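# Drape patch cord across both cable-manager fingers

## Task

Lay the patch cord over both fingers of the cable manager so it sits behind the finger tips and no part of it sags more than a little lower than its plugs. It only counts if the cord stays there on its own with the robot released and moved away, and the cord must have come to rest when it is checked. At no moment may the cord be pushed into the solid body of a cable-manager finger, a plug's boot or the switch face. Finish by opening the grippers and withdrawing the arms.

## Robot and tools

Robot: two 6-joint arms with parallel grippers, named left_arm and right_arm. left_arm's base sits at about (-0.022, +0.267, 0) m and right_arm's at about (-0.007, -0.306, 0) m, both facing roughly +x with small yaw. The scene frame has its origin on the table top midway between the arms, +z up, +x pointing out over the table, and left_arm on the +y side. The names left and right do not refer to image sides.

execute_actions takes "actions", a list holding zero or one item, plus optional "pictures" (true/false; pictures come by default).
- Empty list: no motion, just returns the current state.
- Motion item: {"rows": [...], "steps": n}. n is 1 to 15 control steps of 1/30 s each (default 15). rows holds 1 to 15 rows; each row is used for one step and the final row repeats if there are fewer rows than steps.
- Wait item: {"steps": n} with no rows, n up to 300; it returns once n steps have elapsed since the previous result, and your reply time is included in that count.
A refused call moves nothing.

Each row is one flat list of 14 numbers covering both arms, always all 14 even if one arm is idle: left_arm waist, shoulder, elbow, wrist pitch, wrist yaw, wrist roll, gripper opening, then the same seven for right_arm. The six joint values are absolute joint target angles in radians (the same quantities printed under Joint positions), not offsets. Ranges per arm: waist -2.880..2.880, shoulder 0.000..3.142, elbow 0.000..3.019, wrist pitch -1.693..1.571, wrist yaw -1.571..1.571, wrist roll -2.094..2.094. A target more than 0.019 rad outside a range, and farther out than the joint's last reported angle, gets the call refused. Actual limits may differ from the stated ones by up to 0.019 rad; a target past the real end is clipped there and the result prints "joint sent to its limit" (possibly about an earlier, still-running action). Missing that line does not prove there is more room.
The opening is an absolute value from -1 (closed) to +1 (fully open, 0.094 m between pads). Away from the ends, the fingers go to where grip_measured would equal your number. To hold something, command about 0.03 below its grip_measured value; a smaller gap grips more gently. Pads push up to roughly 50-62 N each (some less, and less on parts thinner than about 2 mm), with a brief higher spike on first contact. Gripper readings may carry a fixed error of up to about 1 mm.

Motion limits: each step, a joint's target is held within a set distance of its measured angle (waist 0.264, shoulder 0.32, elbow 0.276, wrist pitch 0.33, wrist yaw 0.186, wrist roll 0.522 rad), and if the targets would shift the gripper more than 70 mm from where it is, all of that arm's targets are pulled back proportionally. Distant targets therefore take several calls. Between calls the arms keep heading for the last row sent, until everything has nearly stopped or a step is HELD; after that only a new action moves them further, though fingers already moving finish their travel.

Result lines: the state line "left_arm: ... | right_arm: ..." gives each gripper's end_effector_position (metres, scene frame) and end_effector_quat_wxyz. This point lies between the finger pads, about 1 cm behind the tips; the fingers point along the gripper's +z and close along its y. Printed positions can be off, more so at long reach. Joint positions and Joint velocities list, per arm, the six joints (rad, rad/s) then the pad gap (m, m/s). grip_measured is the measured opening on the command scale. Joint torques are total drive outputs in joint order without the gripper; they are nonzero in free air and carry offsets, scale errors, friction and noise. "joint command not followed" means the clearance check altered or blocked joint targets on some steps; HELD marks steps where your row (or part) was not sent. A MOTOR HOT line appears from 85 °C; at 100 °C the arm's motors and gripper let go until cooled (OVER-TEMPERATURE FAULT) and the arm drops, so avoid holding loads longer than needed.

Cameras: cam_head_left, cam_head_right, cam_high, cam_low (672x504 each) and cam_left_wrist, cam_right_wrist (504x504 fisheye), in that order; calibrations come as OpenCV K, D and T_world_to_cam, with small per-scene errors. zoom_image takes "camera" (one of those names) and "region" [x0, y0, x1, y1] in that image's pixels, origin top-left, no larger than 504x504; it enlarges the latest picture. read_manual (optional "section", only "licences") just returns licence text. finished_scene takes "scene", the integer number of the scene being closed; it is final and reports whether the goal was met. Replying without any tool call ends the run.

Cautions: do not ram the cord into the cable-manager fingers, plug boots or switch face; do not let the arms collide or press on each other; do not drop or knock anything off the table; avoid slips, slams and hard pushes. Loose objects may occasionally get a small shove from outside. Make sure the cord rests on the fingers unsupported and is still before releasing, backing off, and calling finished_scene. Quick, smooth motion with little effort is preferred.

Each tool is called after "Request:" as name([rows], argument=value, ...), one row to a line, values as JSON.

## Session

Request:
execute_actions(actions=[])

Scene clock: 0.00 s of 5233.50 s.
left_arm: end_effector_position=(+0.3318, +0.4388, +0.3134) grip_measured=+1.000 end_effector_quat_wxyz=(+0.218, -0.442, +0.740, +0.457) | right_arm: end_effector_position=(+0.5013, -0.1497, +0.3134) grip_measured=+1.000 end_effector_quat_wxyz=(+0.210, -0.239, +0.887, +0.335)
Joint positions: left_arm=[ 0.037  1.319  1.205 -1.515 -1.062 -1.049  0.094] | right_arm=[-0.093  1.506  1.474 -1.169 -0.742 -0.301  0.094]
Joint velocities: left_arm=[-0.015 -0.024 -0.007  0.002 -0.022 -0.051  0.   ] | right_arm=[-0.005  0.005 -0.007  0.017 -0.022 -0.022  0.   ]
Joint torques (N m, as the arm reports them, + toward a larger angle): no reading
camera_calibration (this result's frames):
cam_left_wrist: T_world_to_cam=[[0.852758, -0.189586, -0.486683, -0.0469727], [-0.367526, -0.879882, -0.301217, 0.608995], [-0.371118, 0.435734, -0.820005, 0.312205], [0, 0, 0, 1]] pos_world=[0.379743, 0.3909, 0.416589]
cam_right_wrist: T_world_to_cam=[[0.572524, -0.663691, -0.481385, -0.236935], [-0.767332, -0.640574, -0.0294422, 0.303561], [-0.288822, 0.386238, -0.876015, 0.60063], [0, 0, 0, 1]] pos_world=[0.542058, -0.194785, 0.421042]

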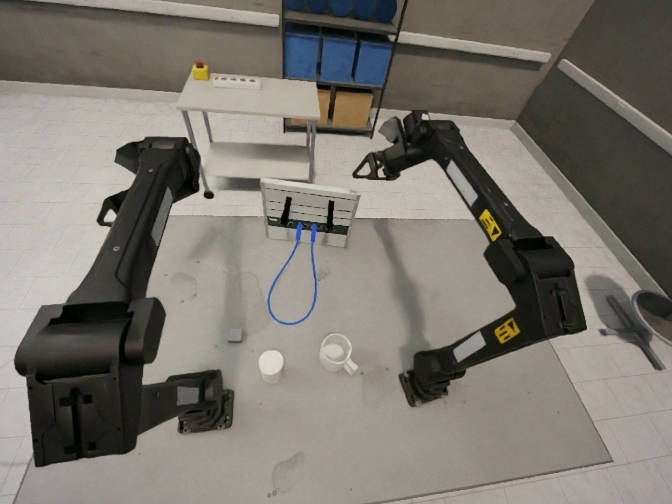

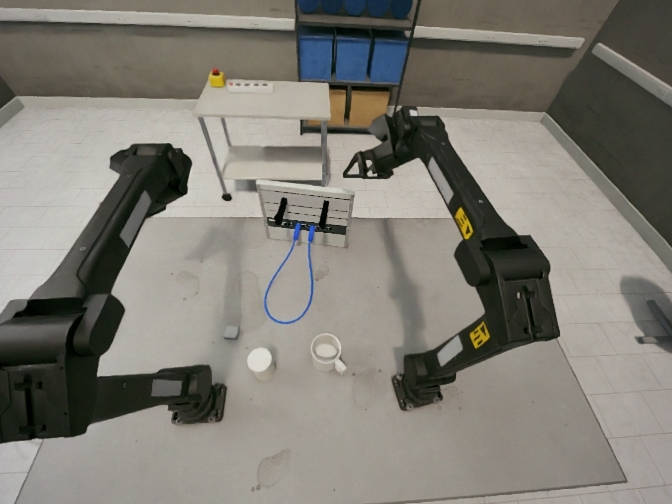

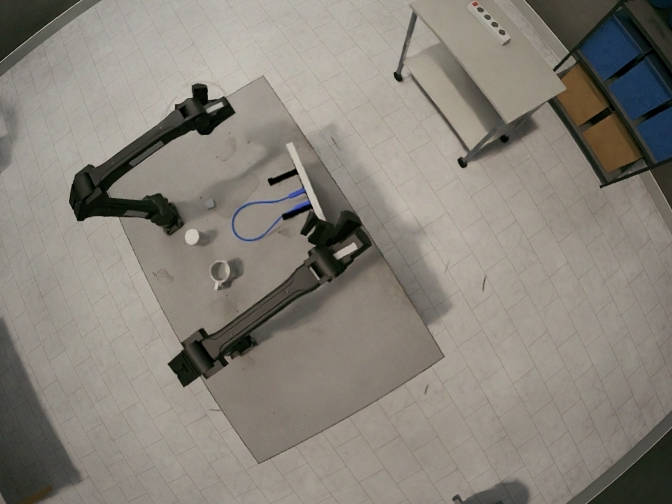

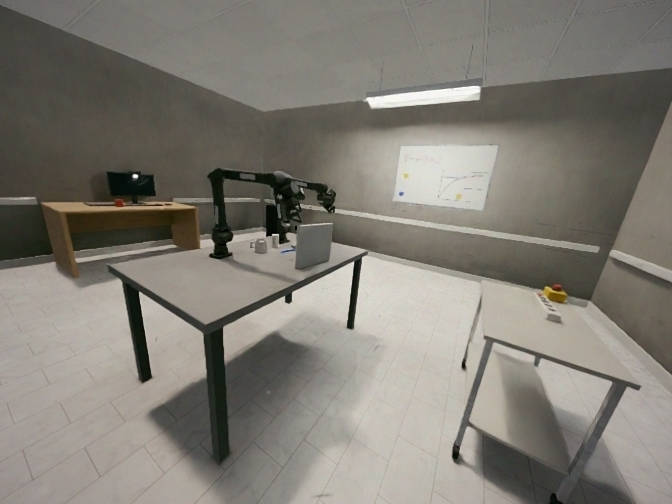

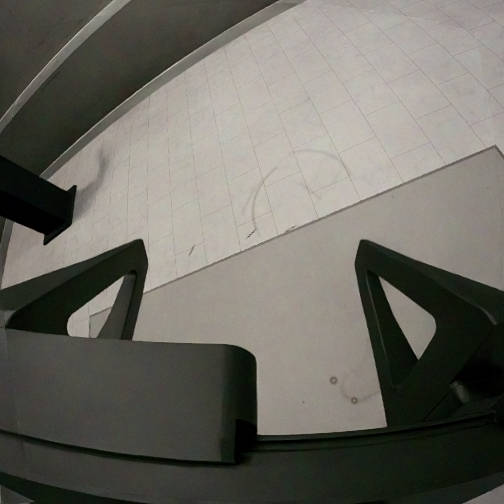

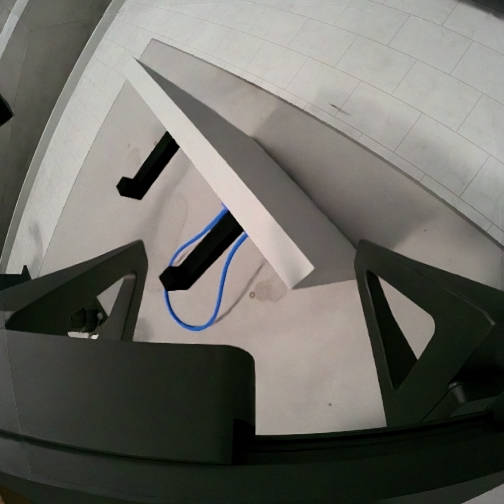

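Request:
zoom_image(camera="cam_head_left", region=[200, 160, 420, 400])

Request:
zoom_image(camera="cam_high", region=[160, 120, 360, 300])

Region (200, 160, 420, 400) of cam_head_left's 672x504 image, scaled by 2.100, with more detail than that image has; it fills the left 462 columns of this view, and the rest is white.

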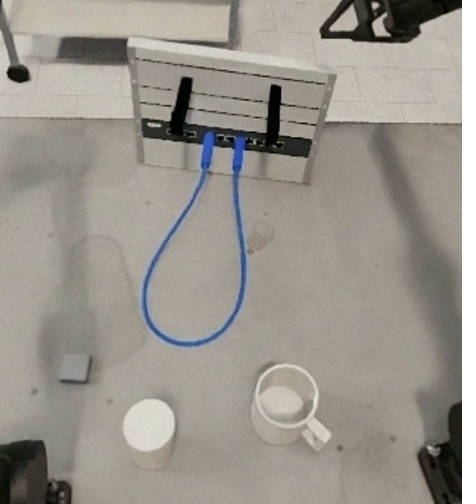

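Region (160, 120, 360, 300) of cam_high's 672x504 image, scaled by 2.520, with more detail than that image has; it fills the top 454 rows of this view, and the rest is white.

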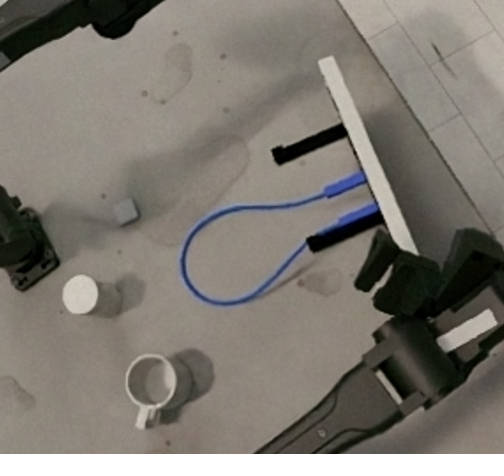

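Request:
execute_actions([
  {"rows":[[-0.3,1.09,1.11,-1.19,0,-0.378,-0.3,0.3,1.09,1.15,-1.19,0,1.367,-0.3]],"steps":15},
], pictures=false)

Request:
execute_actions([
  {"steps":30},
], pictures=false)

Request:
execute_actions([
  {"rows":[[-0.478,1.188,0.64,-0.773,0,-0.378,-0.3,0.6685,1.345,0.773,-0.749,0,1.367,-0.3]],"steps":15},
], pictures=false)

Request:
execute_actions([
  {"steps":40},
])

Scene clock: 62.13 s of 5233.50 s.
left_arm: end_effector_position=(+0.3412, +0.1563, +0.2881) grip_measured=-0.298 end_effector_quat_wxyz=(+0.191, -0.064, +0.977, -0.070) | right_arm: end_effector_position=(+0.3356, -0.1181, +0.3155) grip_measured=-0.298 end_effector_quat_wxyz=(+0.197, +0.114, +0.963, +0.144)
Joint positions: left_arm=[-0.322  1.072  1.119 -1.209 -0.005 -0.427  0.033] | right_arm=[ 0.328  1.056  1.157 -1.179 -0.006  0.738  0.033]
Joint velocities: left_arm=[ 0.083  0.103 -0.007  0.002  0.125  0.3   -0.001] | right_arm=[-0.22  -0.386  0.012 -0.002  0.095  2.821  0.   ]
Joint torques (N m, as the arm reports them, + toward a larger angle): left_arm=[ 1.45 -4.98  8.93  1.75  0.03  0.19] | right_arm=[-0.9  -2.96 10.31  1.27  0.15  0.06]
Steps of this call (steps 1 to 90: nothing new was sent; then 58.63 s passed at rest; steps 91 to 105: all 15 steps of this action). Readings (joint positions):
91: left_arm=[0.026 1.304 1.194 -1.469 -1.005 -0.994] | right_arm=[-0.084 1.496 1.460 -1.166 -0.702 -0.268]
92: left_arm=[0.001 1.278 1.170 -1.403 -0.938 -0.930] | right_arm=[-0.071 1.475 1.428 -1.165 -0.657 -0.228]
94: left_arm=[-0.089 1.217 1.136 -1.321 -0.805 -0.809] | right_arm=[-0.017 1.417 1.348 -1.165 -0.566 -0.145]
98: left_arm=[-0.291 1.106 1.119 -1.223 -0.413 -0.574] | right_arm=[0.154 1.280 1.225 -1.166 -0.344 0.061]
105: the state above

Scene clock: 63.13 s of 5233.50 s.
left_arm: end_effector_position=(+0.3432, +0.1589, +0.2822) grip_measured=-0.298 end_effector_quat_wxyz=(+0.185, -0.050, +0.979, -0.064) | right_arm: end_effector_position=(+0.3458, -0.1258, +0.3042) grip_measured=-0.298 end_effector_quat_wxyz=(+0.139, +0.415, +0.880, +0.182)
Joint positions: left_arm=[-0.313  1.084  1.116 -1.208 -0.003 -0.39   0.033] | right_arm=[ 0.301  1.087  1.157 -1.179 -0.001  1.355  0.033]
Joint velocities: left_arm=[ 0.005 -0.005 -0.007  0.002  0.007  0.022 -0.   ] | right_arm=[-0.015 -0.024 -0.007  0.002 -0.051 -0.037  0.001]
Joint torques (N m, as the arm reports them, + toward a larger angle): left_arm=[ 0.82 -5.89  9.03  1.72  0.03  0.13] | right_arm=[ 0.46 -6.97 10.21  1.03  0.08  0.06]
Steps of this call (steps 1 to 30: the robot went on to your last target). Readings (joint positions):
1: left_arm=[-0.319 1.076 1.119 -1.209 -0.004 -0.419] | right_arm=[0.320 1.048 1.157 -1.179 -0.004 0.838]
2: left_arm=[-0.316 1.079 1.119 -1.209 -0.003 -0.413] | right_arm=[0.313 1.046 1.157 -1.179 -0.002 0.937]
4: left_arm=[-0.313 1.083 1.118 -1.208 -0.003 -0.405] | right_arm=[0.303 1.052 1.157 -1.179 -0.001 1.089]
8: left_arm=[-0.313 1.084 1.116 -1.208 -0.003 -0.396] | right_arm=[0.301 1.078 1.157 -1.179 -0.001 1.247]
30: the state above

Scene clock: 63.63 s of 5233.50 s.
left_arm: end_effector_position=(+0.2560, +0.1338, +0.0519) grip_measured=-0.298 end_effector_quat_wxyz=(+0.076, +0.029, +0.996, -0.033) | right_arm: end_effector_position=(+0.2446, -0.0219, +0.0684) grip_measured=-0.298 end_effector_quat_wxyz=(+0.048, +0.250, +0.962, +0.095)
Joint positions: left_arm=[-0.471  1.21   0.614 -0.81  -0.002 -0.39   0.033] | right_arm=[ 0.674  1.352  0.782 -0.787 -0.002  1.355  0.033]
Joint velocities: left_arm=[-0.005 -0.005  0.002  0.105 -0.037 -0.037  0.   ] | right_arm=[ 0.366  0.523 -0.501  0.129  0.051 -0.007 -0.001]
Joint torques (N m, as the arm reports them, + toward a larger angle): left_arm=[-1.13 -8.42  9.98  1.58 -0.05  0.15] | right_arm=[ -1.68 -13.02  10.63   2.19   0.12   0.15]
Steps of this call (steps 1 to 15: all 15 steps of this action). Readings (joint positions):
1: left_arm=[-0.318 1.084 1.097 -1.175 -0.004 -0.390] | right_arm=[0.308 1.089 1.147 -1.160 0.002 1.355]
2: left_arm=[-0.330 1.080 1.067 -1.120 -0.004 -0.390] | right_arm=[0.323 1.092 1.132 -1.129 0.003 1.355]
4: left_arm=[-0.365 1.089 0.987 -1.021 -0.004 -0.390] | right_arm=[0.371 1.113 1.089 -1.068 0.003 1.355]
8: left_arm=[-0.427 1.137 0.803 -0.887 -0.004 -0.390] | right_arm=[0.489 1.189 0.982 -0.954 0.003 1.355]
15: the state above

Scene clock: 64.97 s of 5233.50 s.
left_arm: end_effector_position=(+0.2617, +0.1311, +0.0578) grip_measured=-0.298 end_effector_quat_wxyz=(+0.093, +0.028, +0.994, -0.040) | right_arm: end_effector_position=(+0.2400, -0.0271, +0.0575) grip_measured=-0.298 end_effector_quat_wxyz=(+0.044, +0.251, +0.963, +0.089)
Joint positions: left_arm=[-0.471  1.193  0.615 -0.79  -0.002 -0.39   0.033] | right_arm=[ 0.674  1.361  0.759 -0.769 -0.002  1.356  0.033]
Joint velocities: left_arm=[-0.005 -0.005 -0.002 -0.002  0.051  0.022  0.   ] | right_arm=[-0.005 -0.005 -0.012  0.002  0.007 -0.022  0.001]
Joint torques (N m, as the arm reports them, + toward a larger angle): left_arm=[-0.75 -6.59 10.08  1.34 -0.04  0.13] | right_arm=[  0.42 -10.54   9.77   1.79   0.09   0.17]
Steps of this call (steps 1 to 30: the robot went on to your last target; steps 31 to 40: nothing new was sent). Readings (joint positions):
1: left_arm=[-0.471 1.208 0.615 -0.803 -0.002 -0.390] | right_arm=[0.683 1.367 0.769 -0.785 -0.002 1.355]
2: left_arm=[-0.471 1.204 0.615 -0.795 -0.002 -0.390] | right_arm=[0.685 1.375 0.761 -0.784 -0.002 1.355]
4: left_arm=[-0.471 1.197 0.615 -0.792 -0.002 -0.390] | right_arm=[0.681 1.376 0.759 -0.782 -0.002 1.356]
8: left_arm=[-0.471 1.193 0.615 -0.790 -0.002 -0.390] | right_arm=[0.674 1.364 0.759 -0.770 -0.002 1.356]
40: the state above
All arms were judged still, so your last target was given up. Only a new action makes them travel on or press farther. Fingers that are still opening or closing keep moving.
camera_calibration (this result's frames):
cam_left_wrist: T_world_to_cam=[[-0.0644484, -0.995309, 0.072157, 0.143445], [-0.900122, 0.0891982, 0.426408, 0.205761], [-0.430844, -0.0374688, -0.901648, 0.293069], [0, 0, 0, 1]] pos_world=[0.320722, 0.1354, 0.166156]
cam_right_wrist: T_world_to_cam=[[-0.465081, -0.865819, -0.184547, 0.0973754], [-0.78275, 0.30481, 0.54258, 0.170446], [-0.413525, 0.396797, -0.819481, 0.280503], [0, 0, 0, 1]] pos_world=[0.294699, -0.0789472, 0.155357]

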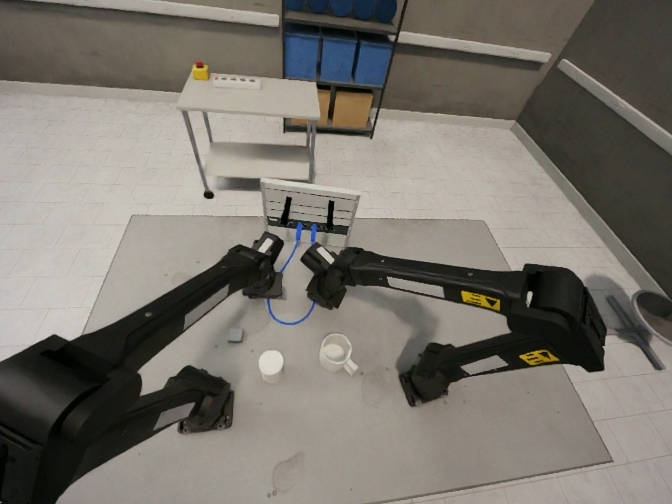

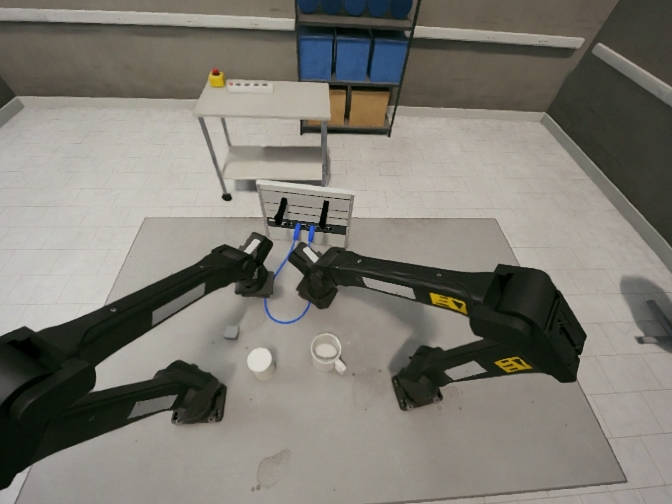

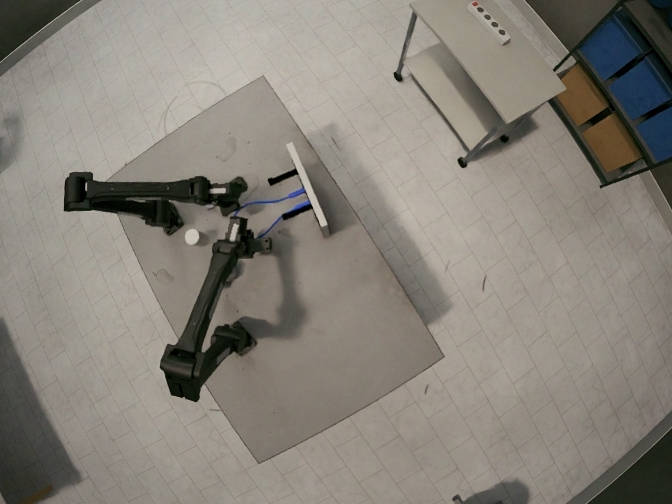

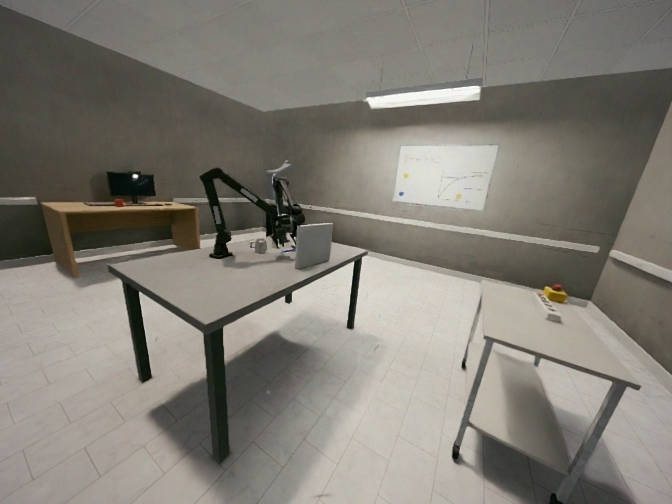

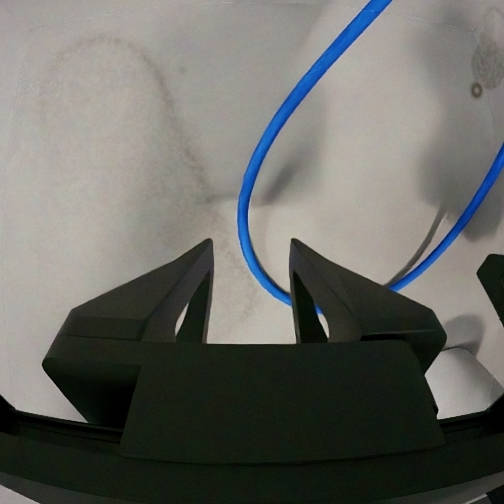

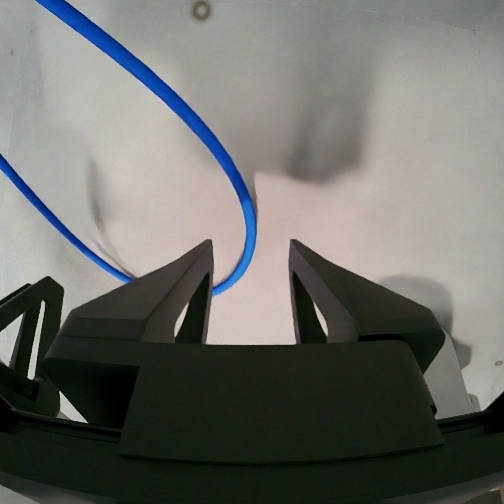

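Request:
execute_actions([
  {"rows":[[-0.477,1.185,0.587,-0.75,0,-0.45,-0.3,0.687,1.365,0.741,-0.725,0,1.4,-0.3],[-0.483,1.177,0.559,-0.705,0,-0.51,-0.3,0.701,1.37,0.723,-0.68,0,1.445,-0.3],[-0.49,1.169,0.531,-0.66,0,-0.575,-0.3,0.714,1.374,0.704,-0.63,0,1.49,-0.3],[-0.497,1.161,0.503,-0.62,0,-0.64,-0.3,0.728,1.379,0.686,-0.585,0,1.53,-0.3],[-0.506,1.153,0.475,-0.576,0,-0.705,-0.3,0.741,1.383,0.668,-0.538,0,1.58,-0.3]],"steps":15},
], pictures=false)

Request:
execute_actions([
  {"steps":15},
])

Scene clock: 94.67 s of 5233.50 s.
left_arm: end_effector_position=(+0.2422, +0.1331, +0.0254) grip_measured=-0.298 end_effector_quat_wxyz=(+0.120, -0.101, +0.985, -0.076) | right_arm: end_effector_position=(+0.2257, -0.0037, +0.0349) grip_measured=-0.298 end_effector_quat_wxyz=(+0.051, +0.311, +0.938, +0.146)
Joint positions: left_arm=[-0.494  1.16   0.469 -0.595 -0.002 -0.675  0.033] | right_arm=[ 0.744  1.374  0.674 -0.56  -0.001  1.556  0.033]
Joint velocities: left_arm=[ 0.005 -0.015 -0.002  0.017 -0.066 -0.037 -0.001] | right_arm=[ 0.005 -0.005  0.007 -0.002 -0.051  0.051 -0.001]
Joint torques (N m, as the arm reports them, + toward a larger angle): left_arm=[-1.01 -5.49  8.11  1.39 -0.06 -0.13] | right_arm=[ 0.26 -8.92  7.85  2.04  0.07  0.15]
Steps of this call (steps 1 to 90: nothing new was sent; then 26.20 s passed at rest; steps 91 to 105: all 15 steps of this action). Readings (joint positions):
91: left_arm=[-0.471 1.193 0.612 -0.784 -0.002 -0.398] | right_arm=[0.675 1.361 0.757 -0.764 -0.002 1.361]
92: left_arm=[-0.471 1.191 0.602 -0.764 -0.002 -0.416] | right_arm=[0.677 1.361 0.753 -0.746 -0.001 1.375]
94: left_arm=[-0.473 1.180 0.563 -0.697 -0.002 -0.478] | right_arm=[0.691 1.361 0.731 -0.677 -0.001 1.418]
98: left_arm=[-0.490 1.160 0.478 -0.612 -0.002 -0.605] | right_arm=[0.737 1.367 0.682 -0.575 -0.001 1.506]
105: the state above

Scene clock: 95.17 s of 5233.50 s.
left_arm: end_effector_position=(+0.2424, +0.1330, +0.0254) grip_measured=-0.298 end_effector_quat_wxyz=(+0.119, -0.110, +0.984, -0.077) | right_arm: end_effector_position=(+0.2257, -0.0037, +0.0349) grip_measured=-0.298 end_effector_quat_wxyz=(+0.050, +0.317, +0.936, +0.146)
Joint positions: left_arm=[-0.494  1.16   0.469 -0.594 -0.002 -0.692  0.033] | right_arm=[ 0.744  1.374  0.674 -0.56  -0.001  1.568  0.033]
Joint velocities: left_arm=[-0.015  0.015  0.007 -0.002  0.007 -0.051 -0.002] | right_arm=[-0.005 -0.005  0.012 -0.002 -0.051  0.007 -0.   ]
Joint torques (N m, as the arm reports them, + toward a larger angle): left_arm=[-1.39 -5.76  8.16  1.5  -0.05 -0.07] | right_arm=[ 0.02 -8.14  7.76  2.    0.11  0.12]
Steps of this call (steps 1 to 15: the robot went on to your last target). Readings (joint positions):
1: left_arm=[-0.494 1.160 0.469 -0.594 -0.002 -0.679] | right_arm=[0.744 1.374 0.674 -0.560 -0.001 1.558]
2: left_arm=[-0.494 1.160 0.469 -0.594 -0.002 -0.682] | right_arm=[0.744 1.374 0.674 -0.560 -0.001 1.561]
4: left_arm=[-0.494 1.160 0.469 -0.594 -0.002 -0.686] | right_arm=[0.744 1.374 0.674 -0.560 -0.001 1.564]
8: left_arm=[-0.494 1.160 0.469 -0.594 -0.002 -0.690] | right_arm=[0.744 1.374 0.674 -0.560 -0.001 1.567]
15: the state above
camera_calibration (this result's frames):
cam_left_wrist: T_world_to_cam=[[0.197845, -0.964296, 0.176043, 0.0760592], [-0.913821, -0.116461, 0.389061, 0.233635], [-0.354668, -0.237845, -0.904235, 0.263823], [0, 0, 0, 1]] pos_world=[0.292022, 0.163302, 0.13427]
cam_right_wrist: T_world_to_cam=[[-0.56933, -0.766392, -0.2975, 0.134665], [-0.755197, 0.344546, 0.557643, 0.157807], [-0.324871, 0.542154, -0.774937, 0.225732], [0, 0, 0, 1]] pos_world=[0.269178, -0.0735475, 0.126991]

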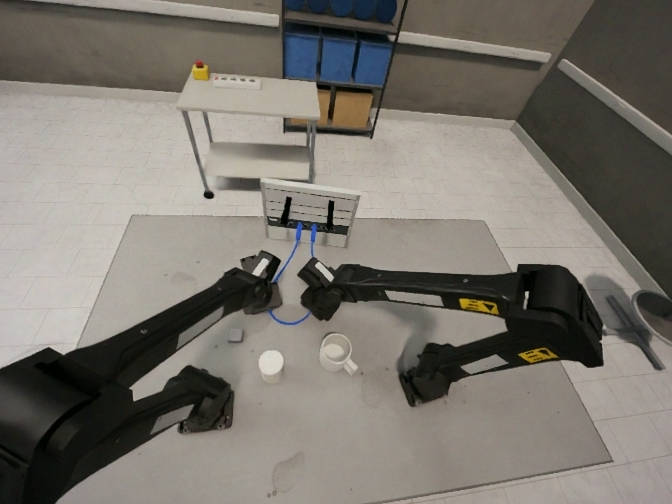

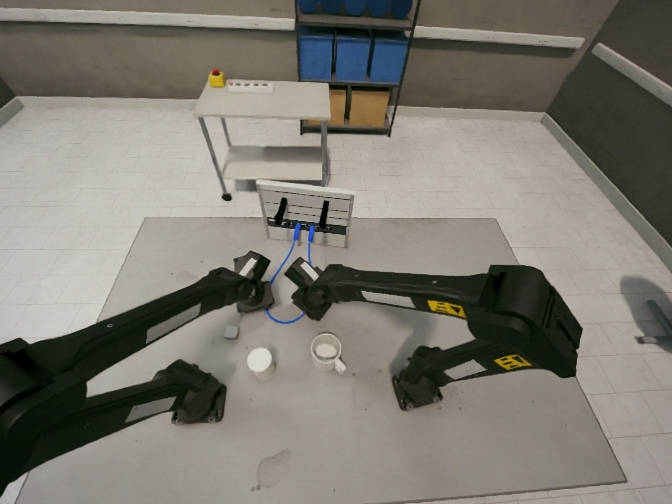

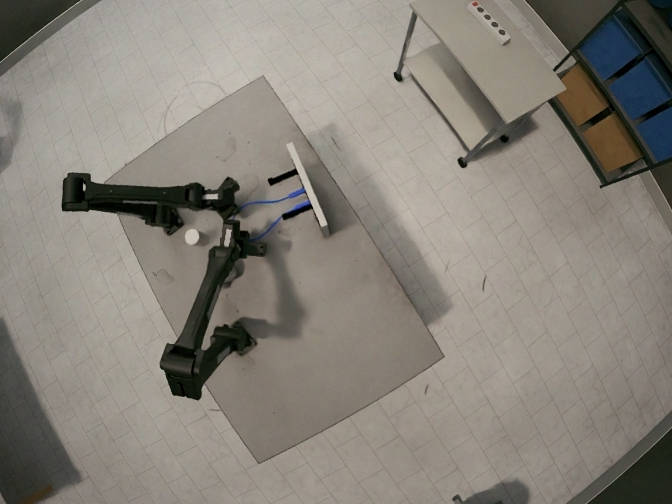

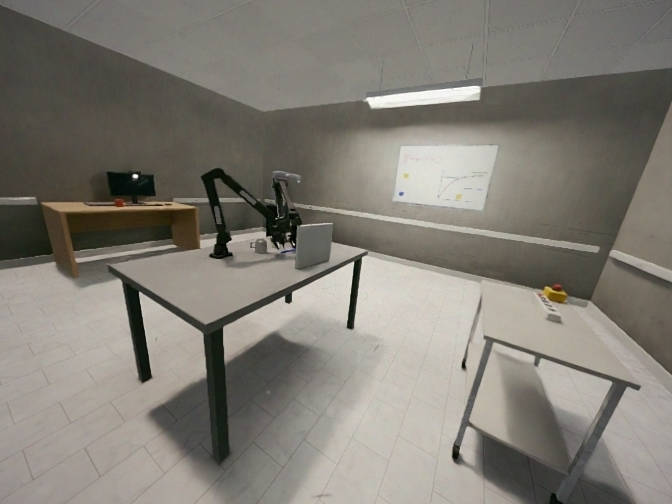

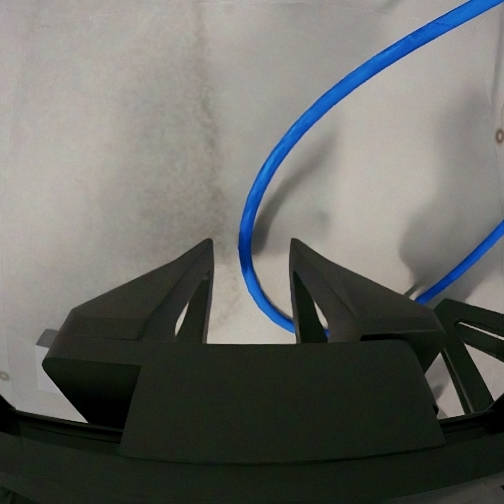

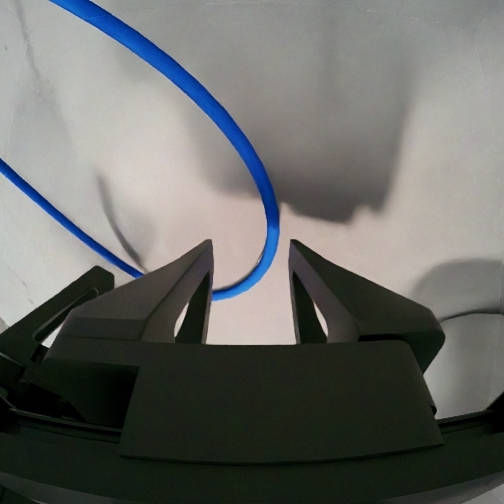

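Request:
execute_actions([
  {"rows":[[-0.507,1.172,0.466,-0.556,0,-0.705,-0.3,0.739,1.396,0.662,-0.52,0,1.58,-0.3],[-0.508,1.184,0.46,-0.536,0,-0.705,-0.3,0.737,1.41,0.657,-0.503,0,1.58,-0.3],[-0.508,1.196,0.454,-0.516,0,-0.705,-0.3,0.735,1.423,0.651,-0.487,0,1.58,-0.3],[-0.509,1.208,0.448,-0.496,0,-0.705,-0.3,0.733,1.436,0.646,-0.47,0,1.58,-0.3],[-0.509,1.22,0.442,-0.477,0,-0.705,-0.3,0.732,1.449,0.641,-0.454,0,1.58,-0.3]],"steps":15},
], pictures=false)

Request:
execute_actions([
  {"steps":10},
])

Scene clock: 110.83 s of 5233.50 s.
left_arm: end_effector_position=(+0.2468, +0.1308, +0.0078) grip_measured=-0.298 end_effector_quat_wxyz=(+0.126, -0.111, +0.982, -0.082) | right_arm: end_effector_position=(+0.2290, -0.0026, +0.0096) grip_measured=-0.299 end_effector_quat_wxyz=(+0.050, +0.320, +0.935, +0.147)
Joint positions: left_arm=[-0.494  1.218  0.445 -0.496 -0.002 -0.693  0.033] | right_arm=[ 0.738  1.441  0.652 -0.471 -0.001  1.57   0.033]
Joint velocities: left_arm=[-0.005  0.015 -0.002  0.012  0.007 -0.037 -0.   ] | right_arm=[-0.015 -0.005  0.007  0.002 -0.037  0.022  0.   ]
Joint torques (N m, as the arm reports them, + toward a larger angle): left_arm=[-1.46 -5.09  6.8   1.48 -0.05 -0.06] | right_arm=[-1.01 -8.79  6.68  1.84  0.07  0.12]
Steps of this call (steps 1 to 15: the robot went on to your last target; steps 16 to 90: nothing new was sent; then 12.17 s passed at rest; steps 91 to 105: all 15 steps of this action). Readings (joint positions):
91: left_arm=[-0.494 1.160 0.469 -0.590 -0.002 -0.693] | right_arm=[0.744 1.375 0.674 -0.556 -0.001 1.569]
92: left_arm=[-0.494 1.162 0.468 -0.580 -0.002 -0.693] | right_arm=[0.744 1.377 0.673 -0.547 -0.001 1.569]
94: left_arm=[-0.494 1.173 0.465 -0.547 -0.002 -0.693] | right_arm=[0.743 1.389 0.670 -0.519 -0.001 1.569]
98: left_arm=[-0.494 1.211 0.452 -0.500 -0.002 -0.693] | right_arm=[0.739 1.432 0.657 -0.479 -0.001 1.569]
105: the state above

Scene clock: 111.17 s of 5233.50 s.
left_arm: end_effector_position=(+0.2469, +0.1307, +0.0079) grip_measured=-0.298 end_effector_quat_wxyz=(+0.126, -0.111, +0.982, -0.082) | right_arm: end_effector_position=(+0.2290, -0.0026, +0.0096) grip_measured=-0.299 end_effector_quat_wxyz=(+0.050, +0.320, +0.935, +0.147)
Joint positions: left_arm=[-0.494  1.218  0.445 -0.495 -0.002 -0.693  0.033] | right_arm=[ 0.738  1.441  0.652 -0.471 -0.001  1.57   0.033]
Joint velocities: left_arm=[-0.005 -0.005  0.002  0.007  0.007 -0.022 -0.001] | right_arm=[-0.005 -0.005  0.007  0.012 -0.037  0.007 -0.   ]
Joint torques (N m, as the arm reports them, + toward a larger angle): left_arm=[-1.61 -5.51  6.97  1.5  -0.05 -0.04] | right_arm=[ 0.06 -9.18  6.64  1.87  0.02  0.13]
Steps of this call (steps 1 to 10: the robot went on to your last target). Readings (joint positions):
1: left_arm=[-0.494 1.218 0.445 -0.496 -0.002 -0.693] | right_arm=[0.738 1.441 0.652 -0.471 -0.001 1.570]
2: left_arm=[-0.494 1.218 0.445 -0.495 -0.002 -0.693] | right_arm=[0.738 1.441 0.652 -0.471 -0.001 1.570]
4: left_arm=[-0.494 1.218 0.445 -0.495 -0.002 -0.693] | right_arm=[0.738 1.441 0.652 -0.471 -0.001 1.570]
8: left_arm=[-0.494 1.218 0.445 -0.495 -0.002 -0.693] | right_arm=[0.738 1.441 0.652 -0.471 -0.001 1.570]
10: the state above
camera_calibration (this result's frames):
cam_left_wrist: T_world_to_cam=[[0.196213, -0.962649, 0.186567, 0.0761887], [-0.919366, -0.114445, 0.376389, 0.24548], [-0.340979, -0.245376, -0.907482, 0.246628], [0, 0, 0, 1]] pos_world=[0.294832, 0.161953, 0.1172]
cam_right_wrist: T_world_to_cam=[[-0.57456, -0.762333, -0.297875, 0.131087], [-0.752644, 0.349129, 0.558243, 0.17349], [-0.32157, 0.544938, -0.774361, 0.205863], [0, 0, 0, 1]] pos_world=[0.272093, -0.0728217, 0.10161]

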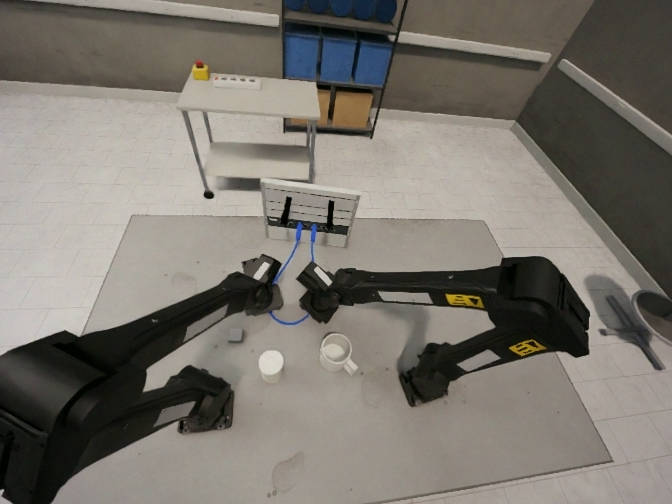

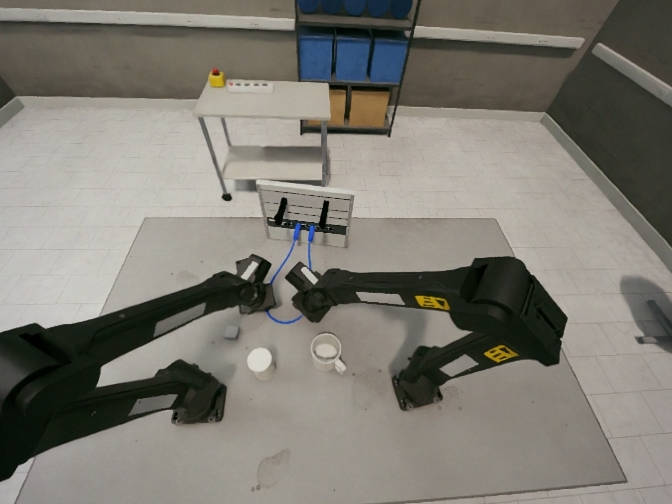

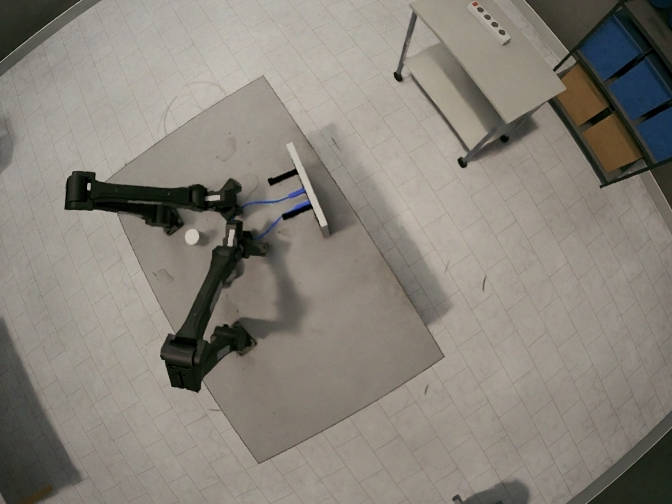

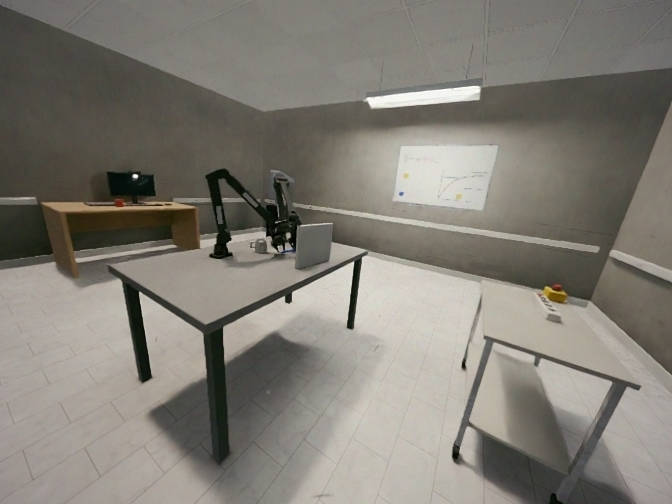

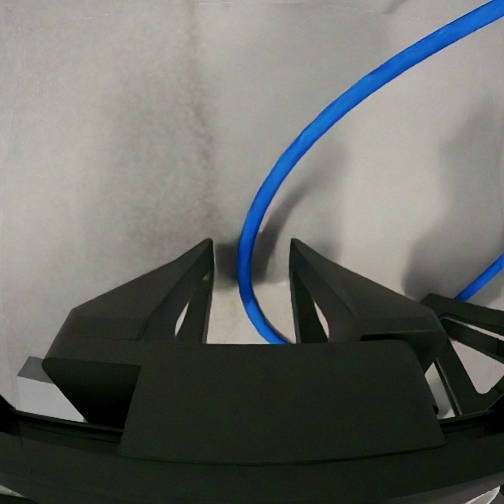

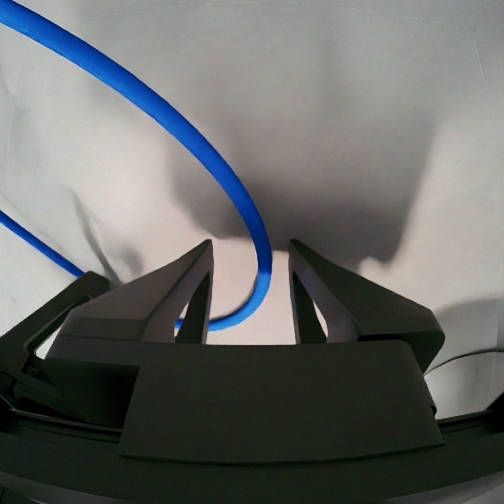

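Lower right slightly and close.

Request:
execute_actions([
  {"rows":[[-0.509,1.22,0.442,-0.477,0,-0.705,-0.3,0.732,1.449,0.632,-0.454,0,1.58,-0.3],[-0.509,1.22,0.442,-0.477,0,-0.705,-0.3,0.732,1.449,0.632,-0.454,0,1.58,-0.3],[-0.509,1.22,0.442,-0.477,0,-0.705,-0.3,0.732,1.449,0.632,-0.454,0,1.58,-0.3],[-0.509,1.22,0.442,-0.477,0,-0.705,-0.3,0.732,1.449,0.632,-0.454,0,1.58,-0.3],[-0.509,1.22,0.442,-0.477,0,-0.705,-0.3,0.732,1.449,0.632,-0.454,0,1.58,-0.3],[-0.509,1.22,0.442,-0.477,0,-0.705,-0.6,0.732,1.449,0.632,-0.454,0,1.58,-0.6],[-0.509,1.22,0.442,-0.477,0,-0.705,-0.8,0.732,1.449,0.632,-0.454,0,1.58,-0.8],[-0.509,1.22,0.442,-0.477,0,-0.705,-0.955,0.732,1.449,0.632,-0.454,0,1.58,-0.955]],"steps":15},
], pictures=false)

Request:
execute_actions([
  {"steps":10},
], pictures=false)

Scene clock: 123.03 s of 5233.50 s.
left_arm: end_effector_position=(+0.2469, +0.1307, +0.0079) grip_measured=-0.926 end_effector_quat_wxyz=(+0.126, -0.111, +0.982, -0.082) | right_arm: end_effector_position=(+0.2261, -0.0064, +0.0063) grip_measured=-0.920 end_effector_quat_wxyz=(+0.048, +0.320, +0.935, +0.142)
Joint positions: left_arm=[-0.494  1.218  0.445 -0.495 -0.002 -0.694  0.003] | right_arm=[ 0.738  1.441  0.643 -0.471 -0.001  1.57   0.004]
Joint velocities: left_arm=[-0.015 -0.015 -0.007  0.012  0.007  0.007  0.   ] | right_arm=[-0.005 -0.005 -0.012 -0.017 -0.007 -0.007  0.   ]
Joint torques (N m, as the arm reports them, + toward a larger angle): left_arm=[-1.56 -5.27  7.21  1.57 -0.05 -0.05] | right_arm=[ -0.17 -10.06   6.61   1.94   0.09   0.13]
Steps of this call (steps 1 to 15: the robot went on to your last target; steps 16 to 90: nothing new was sent; then 8.37 s passed at rest; steps 91 to 105: all 15 steps of this action). Readings (joint positions):
91: left_arm=[-0.494 1.218 0.445 -0.495 -0.002 -0.693] | right_arm=[0.738 1.441 0.652 -0.471 -0.001 1.570]
92: left_arm=[-0.494 1.218 0.445 -0.495 -0.002 -0.693] | right_arm=[0.738 1.441 0.652 -0.471 -0.001 1.570]
94: left_arm=[-0.494 1.218 0.445 -0.495 -0.002 -0.693] | right_arm=[0.738 1.441 0.652 -0.471 -0.001 1.570]
98: left_arm=[-0.494 1.218 0.445 -0.495 -0.002 -0.694] | right_arm=[0.738 1.441 0.648 -0.471 -0.001 1.570]
105: the state above

Scene clock: 123.37 s of 5233.50 s.
left_arm: end_effector_position=(+0.2469, +0.1307, +0.0079) grip_measured=-0.926 end_effector_quat_wxyz=(+0.126, -0.111, +0.982, -0.082) | right_arm: end_effector_position=(+0.2262, -0.0065, +0.0063) grip_measured=-0.920 end_effector_quat_wxyz=(+0.048, +0.320, +0.935, +0.142)
Joint positions: left_arm=[-0.494  1.218  0.445 -0.495 -0.002 -0.694  0.003] | right_arm=[ 0.738  1.441  0.643 -0.471 -0.001  1.57   0.004]
Joint velocities: left_arm=[ 0.005 -0.005 -0.022 -0.012 -0.007  0.066  0.   ] | right_arm=[-0.005  0.005 -0.002 -0.017 -0.007  0.007  0.001]
Joint torques (N m, as the arm reports them, + toward a larger angle): left_arm=[-1.62 -5.48  7.06  1.52 -0.05 -0.06] | right_arm=[ 0.18 -8.62  6.83  1.8   0.06  0.07]
Steps of this call (steps 1 to 10: the robot went on to your last target). Readings (joint positions):
1: left_arm=[-0.494 1.218 0.445 -0.495 -0.002 -0.694] | right_arm=[0.738 1.441 0.643 -0.471 -0.001 1.570]
2: left_arm=[-0.494 1.218 0.445 -0.495 -0.002 -0.694] | right_arm=[0.738 1.441 0.643 -0.471 -0.001 1.570]
4: left_arm=[-0.494 1.218 0.445 -0.495 -0.002 -0.694] | right_arm=[0.738 1.441 0.643 -0.471 -0.001 1.570]
8: left_arm=[-0.494 1.218 0.445 -0.495 -0.002 -0.694] | right_arm=[0.738 1.441 0.643 -0.471 -0.001 1.570]
10: the state above

Request:
execute_actions([
  {"rows":[[-0.504,1.218,0.476,-0.513,0,-0.749,-0.955,0.718,1.437,0.659,-0.491,0,1.599,-0.955],[-0.499,1.215,0.51,-0.549,0,-0.792,-0.955,0.704,1.425,0.687,-0.527,0,1.619,-0.955],[-0.494,1.213,0.544,-0.585,0,-0.836,-0.955,0.691,1.413,0.714,-0.564,0,1.638,-0.955],[-0.489,1.21,0.578,-0.621,0,-0.88,-0.955,0.677,1.401,0.741,-0.6,0,1.657,-0.955],[-0.484,1.208,0.612,-0.657,0,-0.923,-0.955,0.663,1.389,0.769,-0.637,0,1.677,-0.955],[-0.479,1.205,0.646,-0.693,0,-0.967,-0.955,0.649,1.377,0.796,-0.674,0,1.696,-0.955],[-0.474,1.203,0.68,-0.729,0,-1.011,-0.955,0.635,1.365,0.823,-0.71,0,1.715,-0.955],[-0.468,1.2,0.715,-0.766,0,-1.054,-0.955,0.622,1.352,0.851,-0.747,0,1.735,-0.955],[-0.463,1.198,0.749,-0.802,0,-1.098,-0.955,0.608,1.34,0.878,-0.783,0,1.754,-0.955],[-0.458,1.195,0.783,-0.838,0,-1.142,-0.955,0.594,1.328,0.905,-0.82,0,1.773,-0.955],[-0.453,1.193,0.817,-0.874,0,-1.185,-0.955,0.58,1.316,0.933,-0.857,0,1.793,-0.955],[-0.448,1.19,0.851,-0.91,0,-1.229,-0.955,0.566,1.304,0.96,-0.893,0,1.812,-0.955],[-0.443,1.188,0.885,-0.946,0,-1.273,-0.955,0.553,1.292,0.987,-0.93,0,1.831,-0.955],[-0.438,1.185,0.919,-0.982,0,-1.316,-0.955,0.539,1.28,1.015,-0.966,0,1.851,-0.955],[-0.433,1.183,0.953,-1.018,0,-1.36,-0.955,0.525,1.268,1.042,-1.003,0,1.87,-0.955]],"steps":15},
], pictures=false)

Request:
execute_actions([
  {"steps":20},
])

Scene clock: 148.90 s of 5233.50 s.
left_arm: end_effector_position=(+0.3211, +0.1092, +0.1434) grip_measured=-0.926 end_effector_quat_wxyz=(+0.101, -0.359, +0.922, -0.103) | right_arm: end_effector_position=(+0.2845, -0.0370, +0.1001) grip_measured=-0.920 end_effector_quat_wxyz=(+0.036, +0.477, +0.871, +0.108)
Joint positions: left_arm=[-0.456  1.2    0.855 -0.936 -0.002 -1.174  0.003] | right_arm=[ 0.574  1.341  0.865 -0.867 -0.001  1.749  0.004]
Joint velocities: left_arm=[ 0.161 -0.122  0.974 -1.023 -0.051 -1.194 -0.   ] | right_arm=[-0.347 -0.337  0.672 -0.926 -0.037  0.447 -0.002]
Joint torques (N m, as the arm reports them, + toward a larger angle): left_arm=[ 1.44 -8.13 12.34  0.51 -0.04 -0.03] | right_arm=[ -0.26 -11.9   14.87   0.6    0.09   0.13]
Steps of this call (steps 1 to 15: the robot went on to your last target; steps 16 to 90: nothing new was sent; then 22.03 s passed at rest; steps 91 to 105: all 15 steps of this action). Readings (joint positions):
91: left_arm=[-0.494 1.218 0.445 -0.496 -0.002 -0.701] | right_arm=[0.737 1.441 0.643 -0.471 -0.001 1.572]
92: left_arm=[-0.494 1.218 0.448 -0.506 -0.002 -0.715] | right_arm=[0.733 1.441 0.643 -0.480 -0.001 1.579]
94: left_arm=[-0.494 1.218 0.473 -0.557 -0.002 -0.761] | right_arm=[0.715 1.440 0.652 -0.528 -0.001 1.598]
98: left_arm=[-0.492 1.218 0.592 -0.692 -0.002 -0.891] | right_arm=[0.656 1.417 0.711 -0.656 -0.001 1.651]
105: the state above

Scene clock: 149.57 s of 5233.50 s.
left_arm: end_effector_position=(+0.3309, +0.1102, +0.1806) grip_measured=-0.926 end_effector_quat_wxyz=(+0.102, -0.442, +0.883, -0.123) | right_arm: end_effector_position=(+0.3121, -0.0398, +0.1773) grip_measured=-0.920 end_effector_quat_wxyz=(+0.045, +0.541, +0.826, +0.150)
Joint positions: left_arm=[-0.443  1.173  0.93  -1.006 -0.002 -1.346  0.003] | right_arm=[ 0.524  1.261  0.994 -0.989 -0.001  1.857  0.004]
Joint velocities: left_arm=[ 0.005 -0.005 -0.012 -0.002  0.007 -0.051  0.   ] | right_arm=[ 0.005 -0.005  0.007 -0.012  0.066  0.037  0.   ]
Joint torques (N m, as the arm reports them, + toward a larger angle): left_arm=[ 0.55 -6.43 11.04  0.39 -0.08 -0.06] | right_arm=[ 0.97 -8.69 14.64  0.7   0.08  0.16]
Steps of this call (steps 1 to 20: the robot went on to your last target). Readings (joint positions):
1: left_arm=[-0.450 1.195 0.885 -0.963 -0.002 -1.209] | right_arm=[0.563 1.330 0.888 -0.898 -0.001 1.764]
2: left_arm=[-0.446 1.190 0.907 -0.978 -0.002 -1.237] | right_arm=[0.552 1.318 0.910 -0.924 -0.001 1.779]
4: left_arm=[-0.443 1.178 0.928 -0.991 -0.002 -1.277] | right_arm=[0.534 1.296 0.952 -0.964 -0.001 1.807]
8: left_arm=[-0.443 1.172 0.930 -1.004 -0.002 -1.319] | right_arm=[0.524 1.265 0.994 -0.982 -0.001 1.837]
20: the state above
camera_calibration (this result's frames):
cam_left_wrist: T_world_to_cam=[[0.754624, -0.58084, 0.305233, -0.240534], [-0.645996, -0.576113, 0.500781, 0.193303], [-0.115025, -0.575081, -0.80997, 0.370984], [0, 0, 0, 1]] pos_world=[0.349058, 0.184999, 0.277102]
cam_right_wrist: T_world_to_cam=[[-0.877558, -0.381873, -0.28994, 0.308728], [-0.475533, 0.615851, 0.628168, 0.0671386], [-0.0613209, 0.68913, -0.722039, 0.298039], [0, 0, 0, 1]] pos_world=[0.321129, -0.12884, 0.262534]

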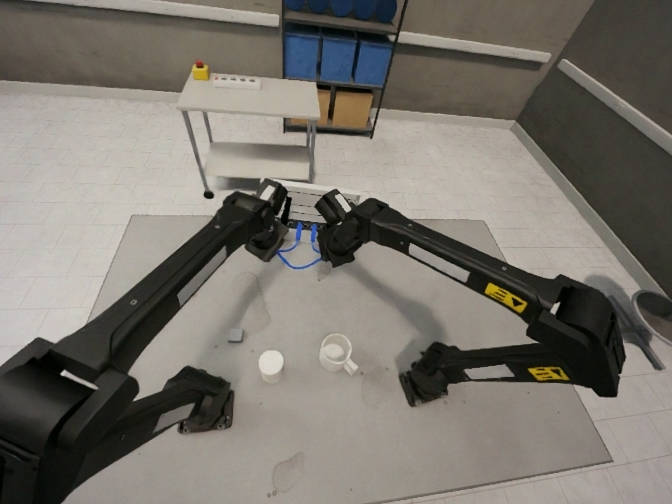

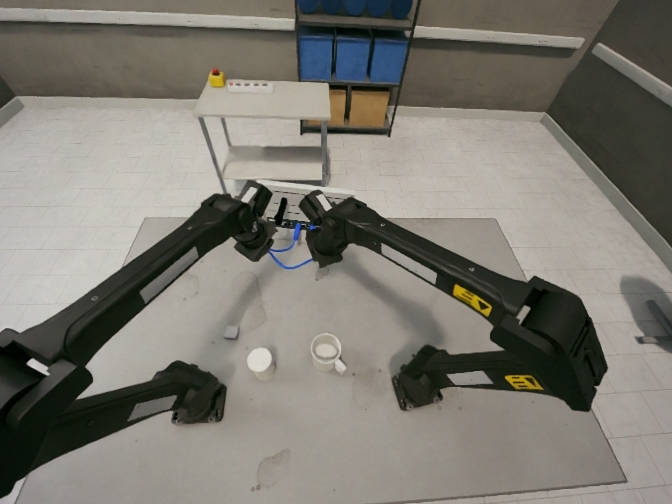

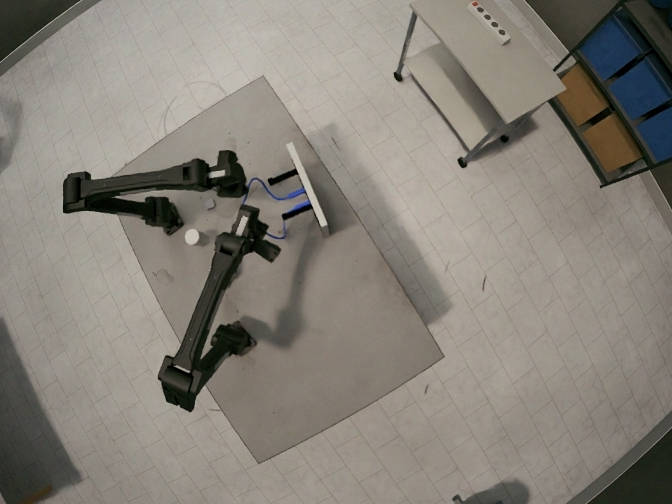

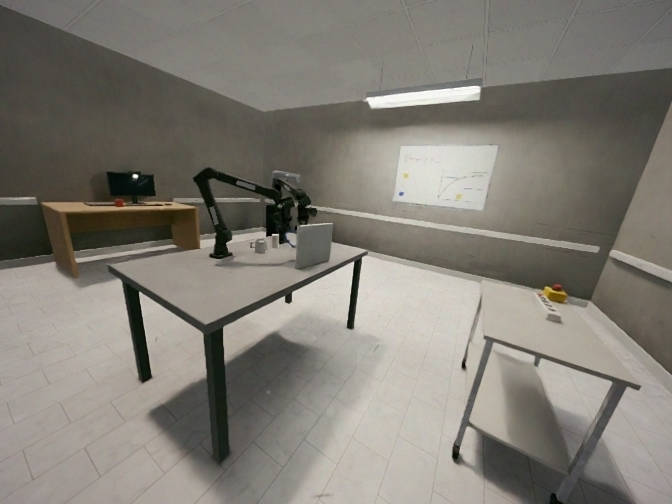

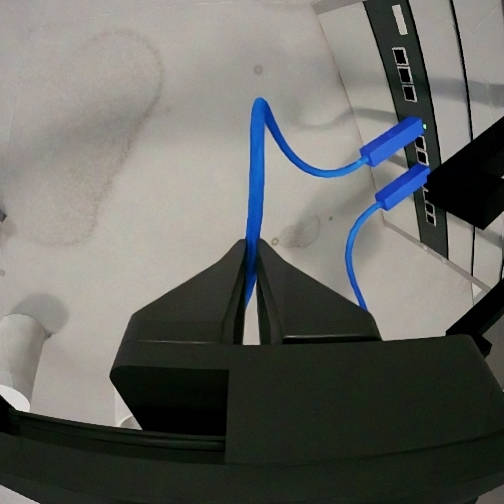

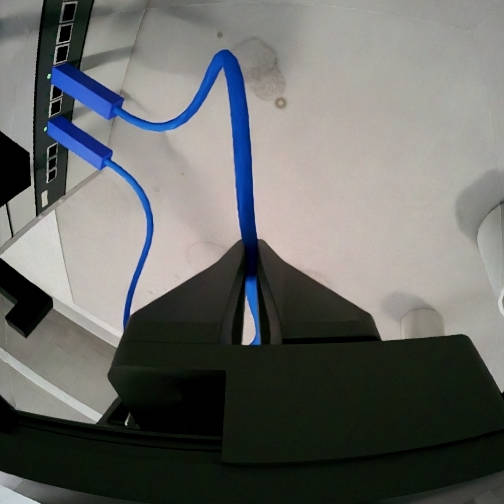

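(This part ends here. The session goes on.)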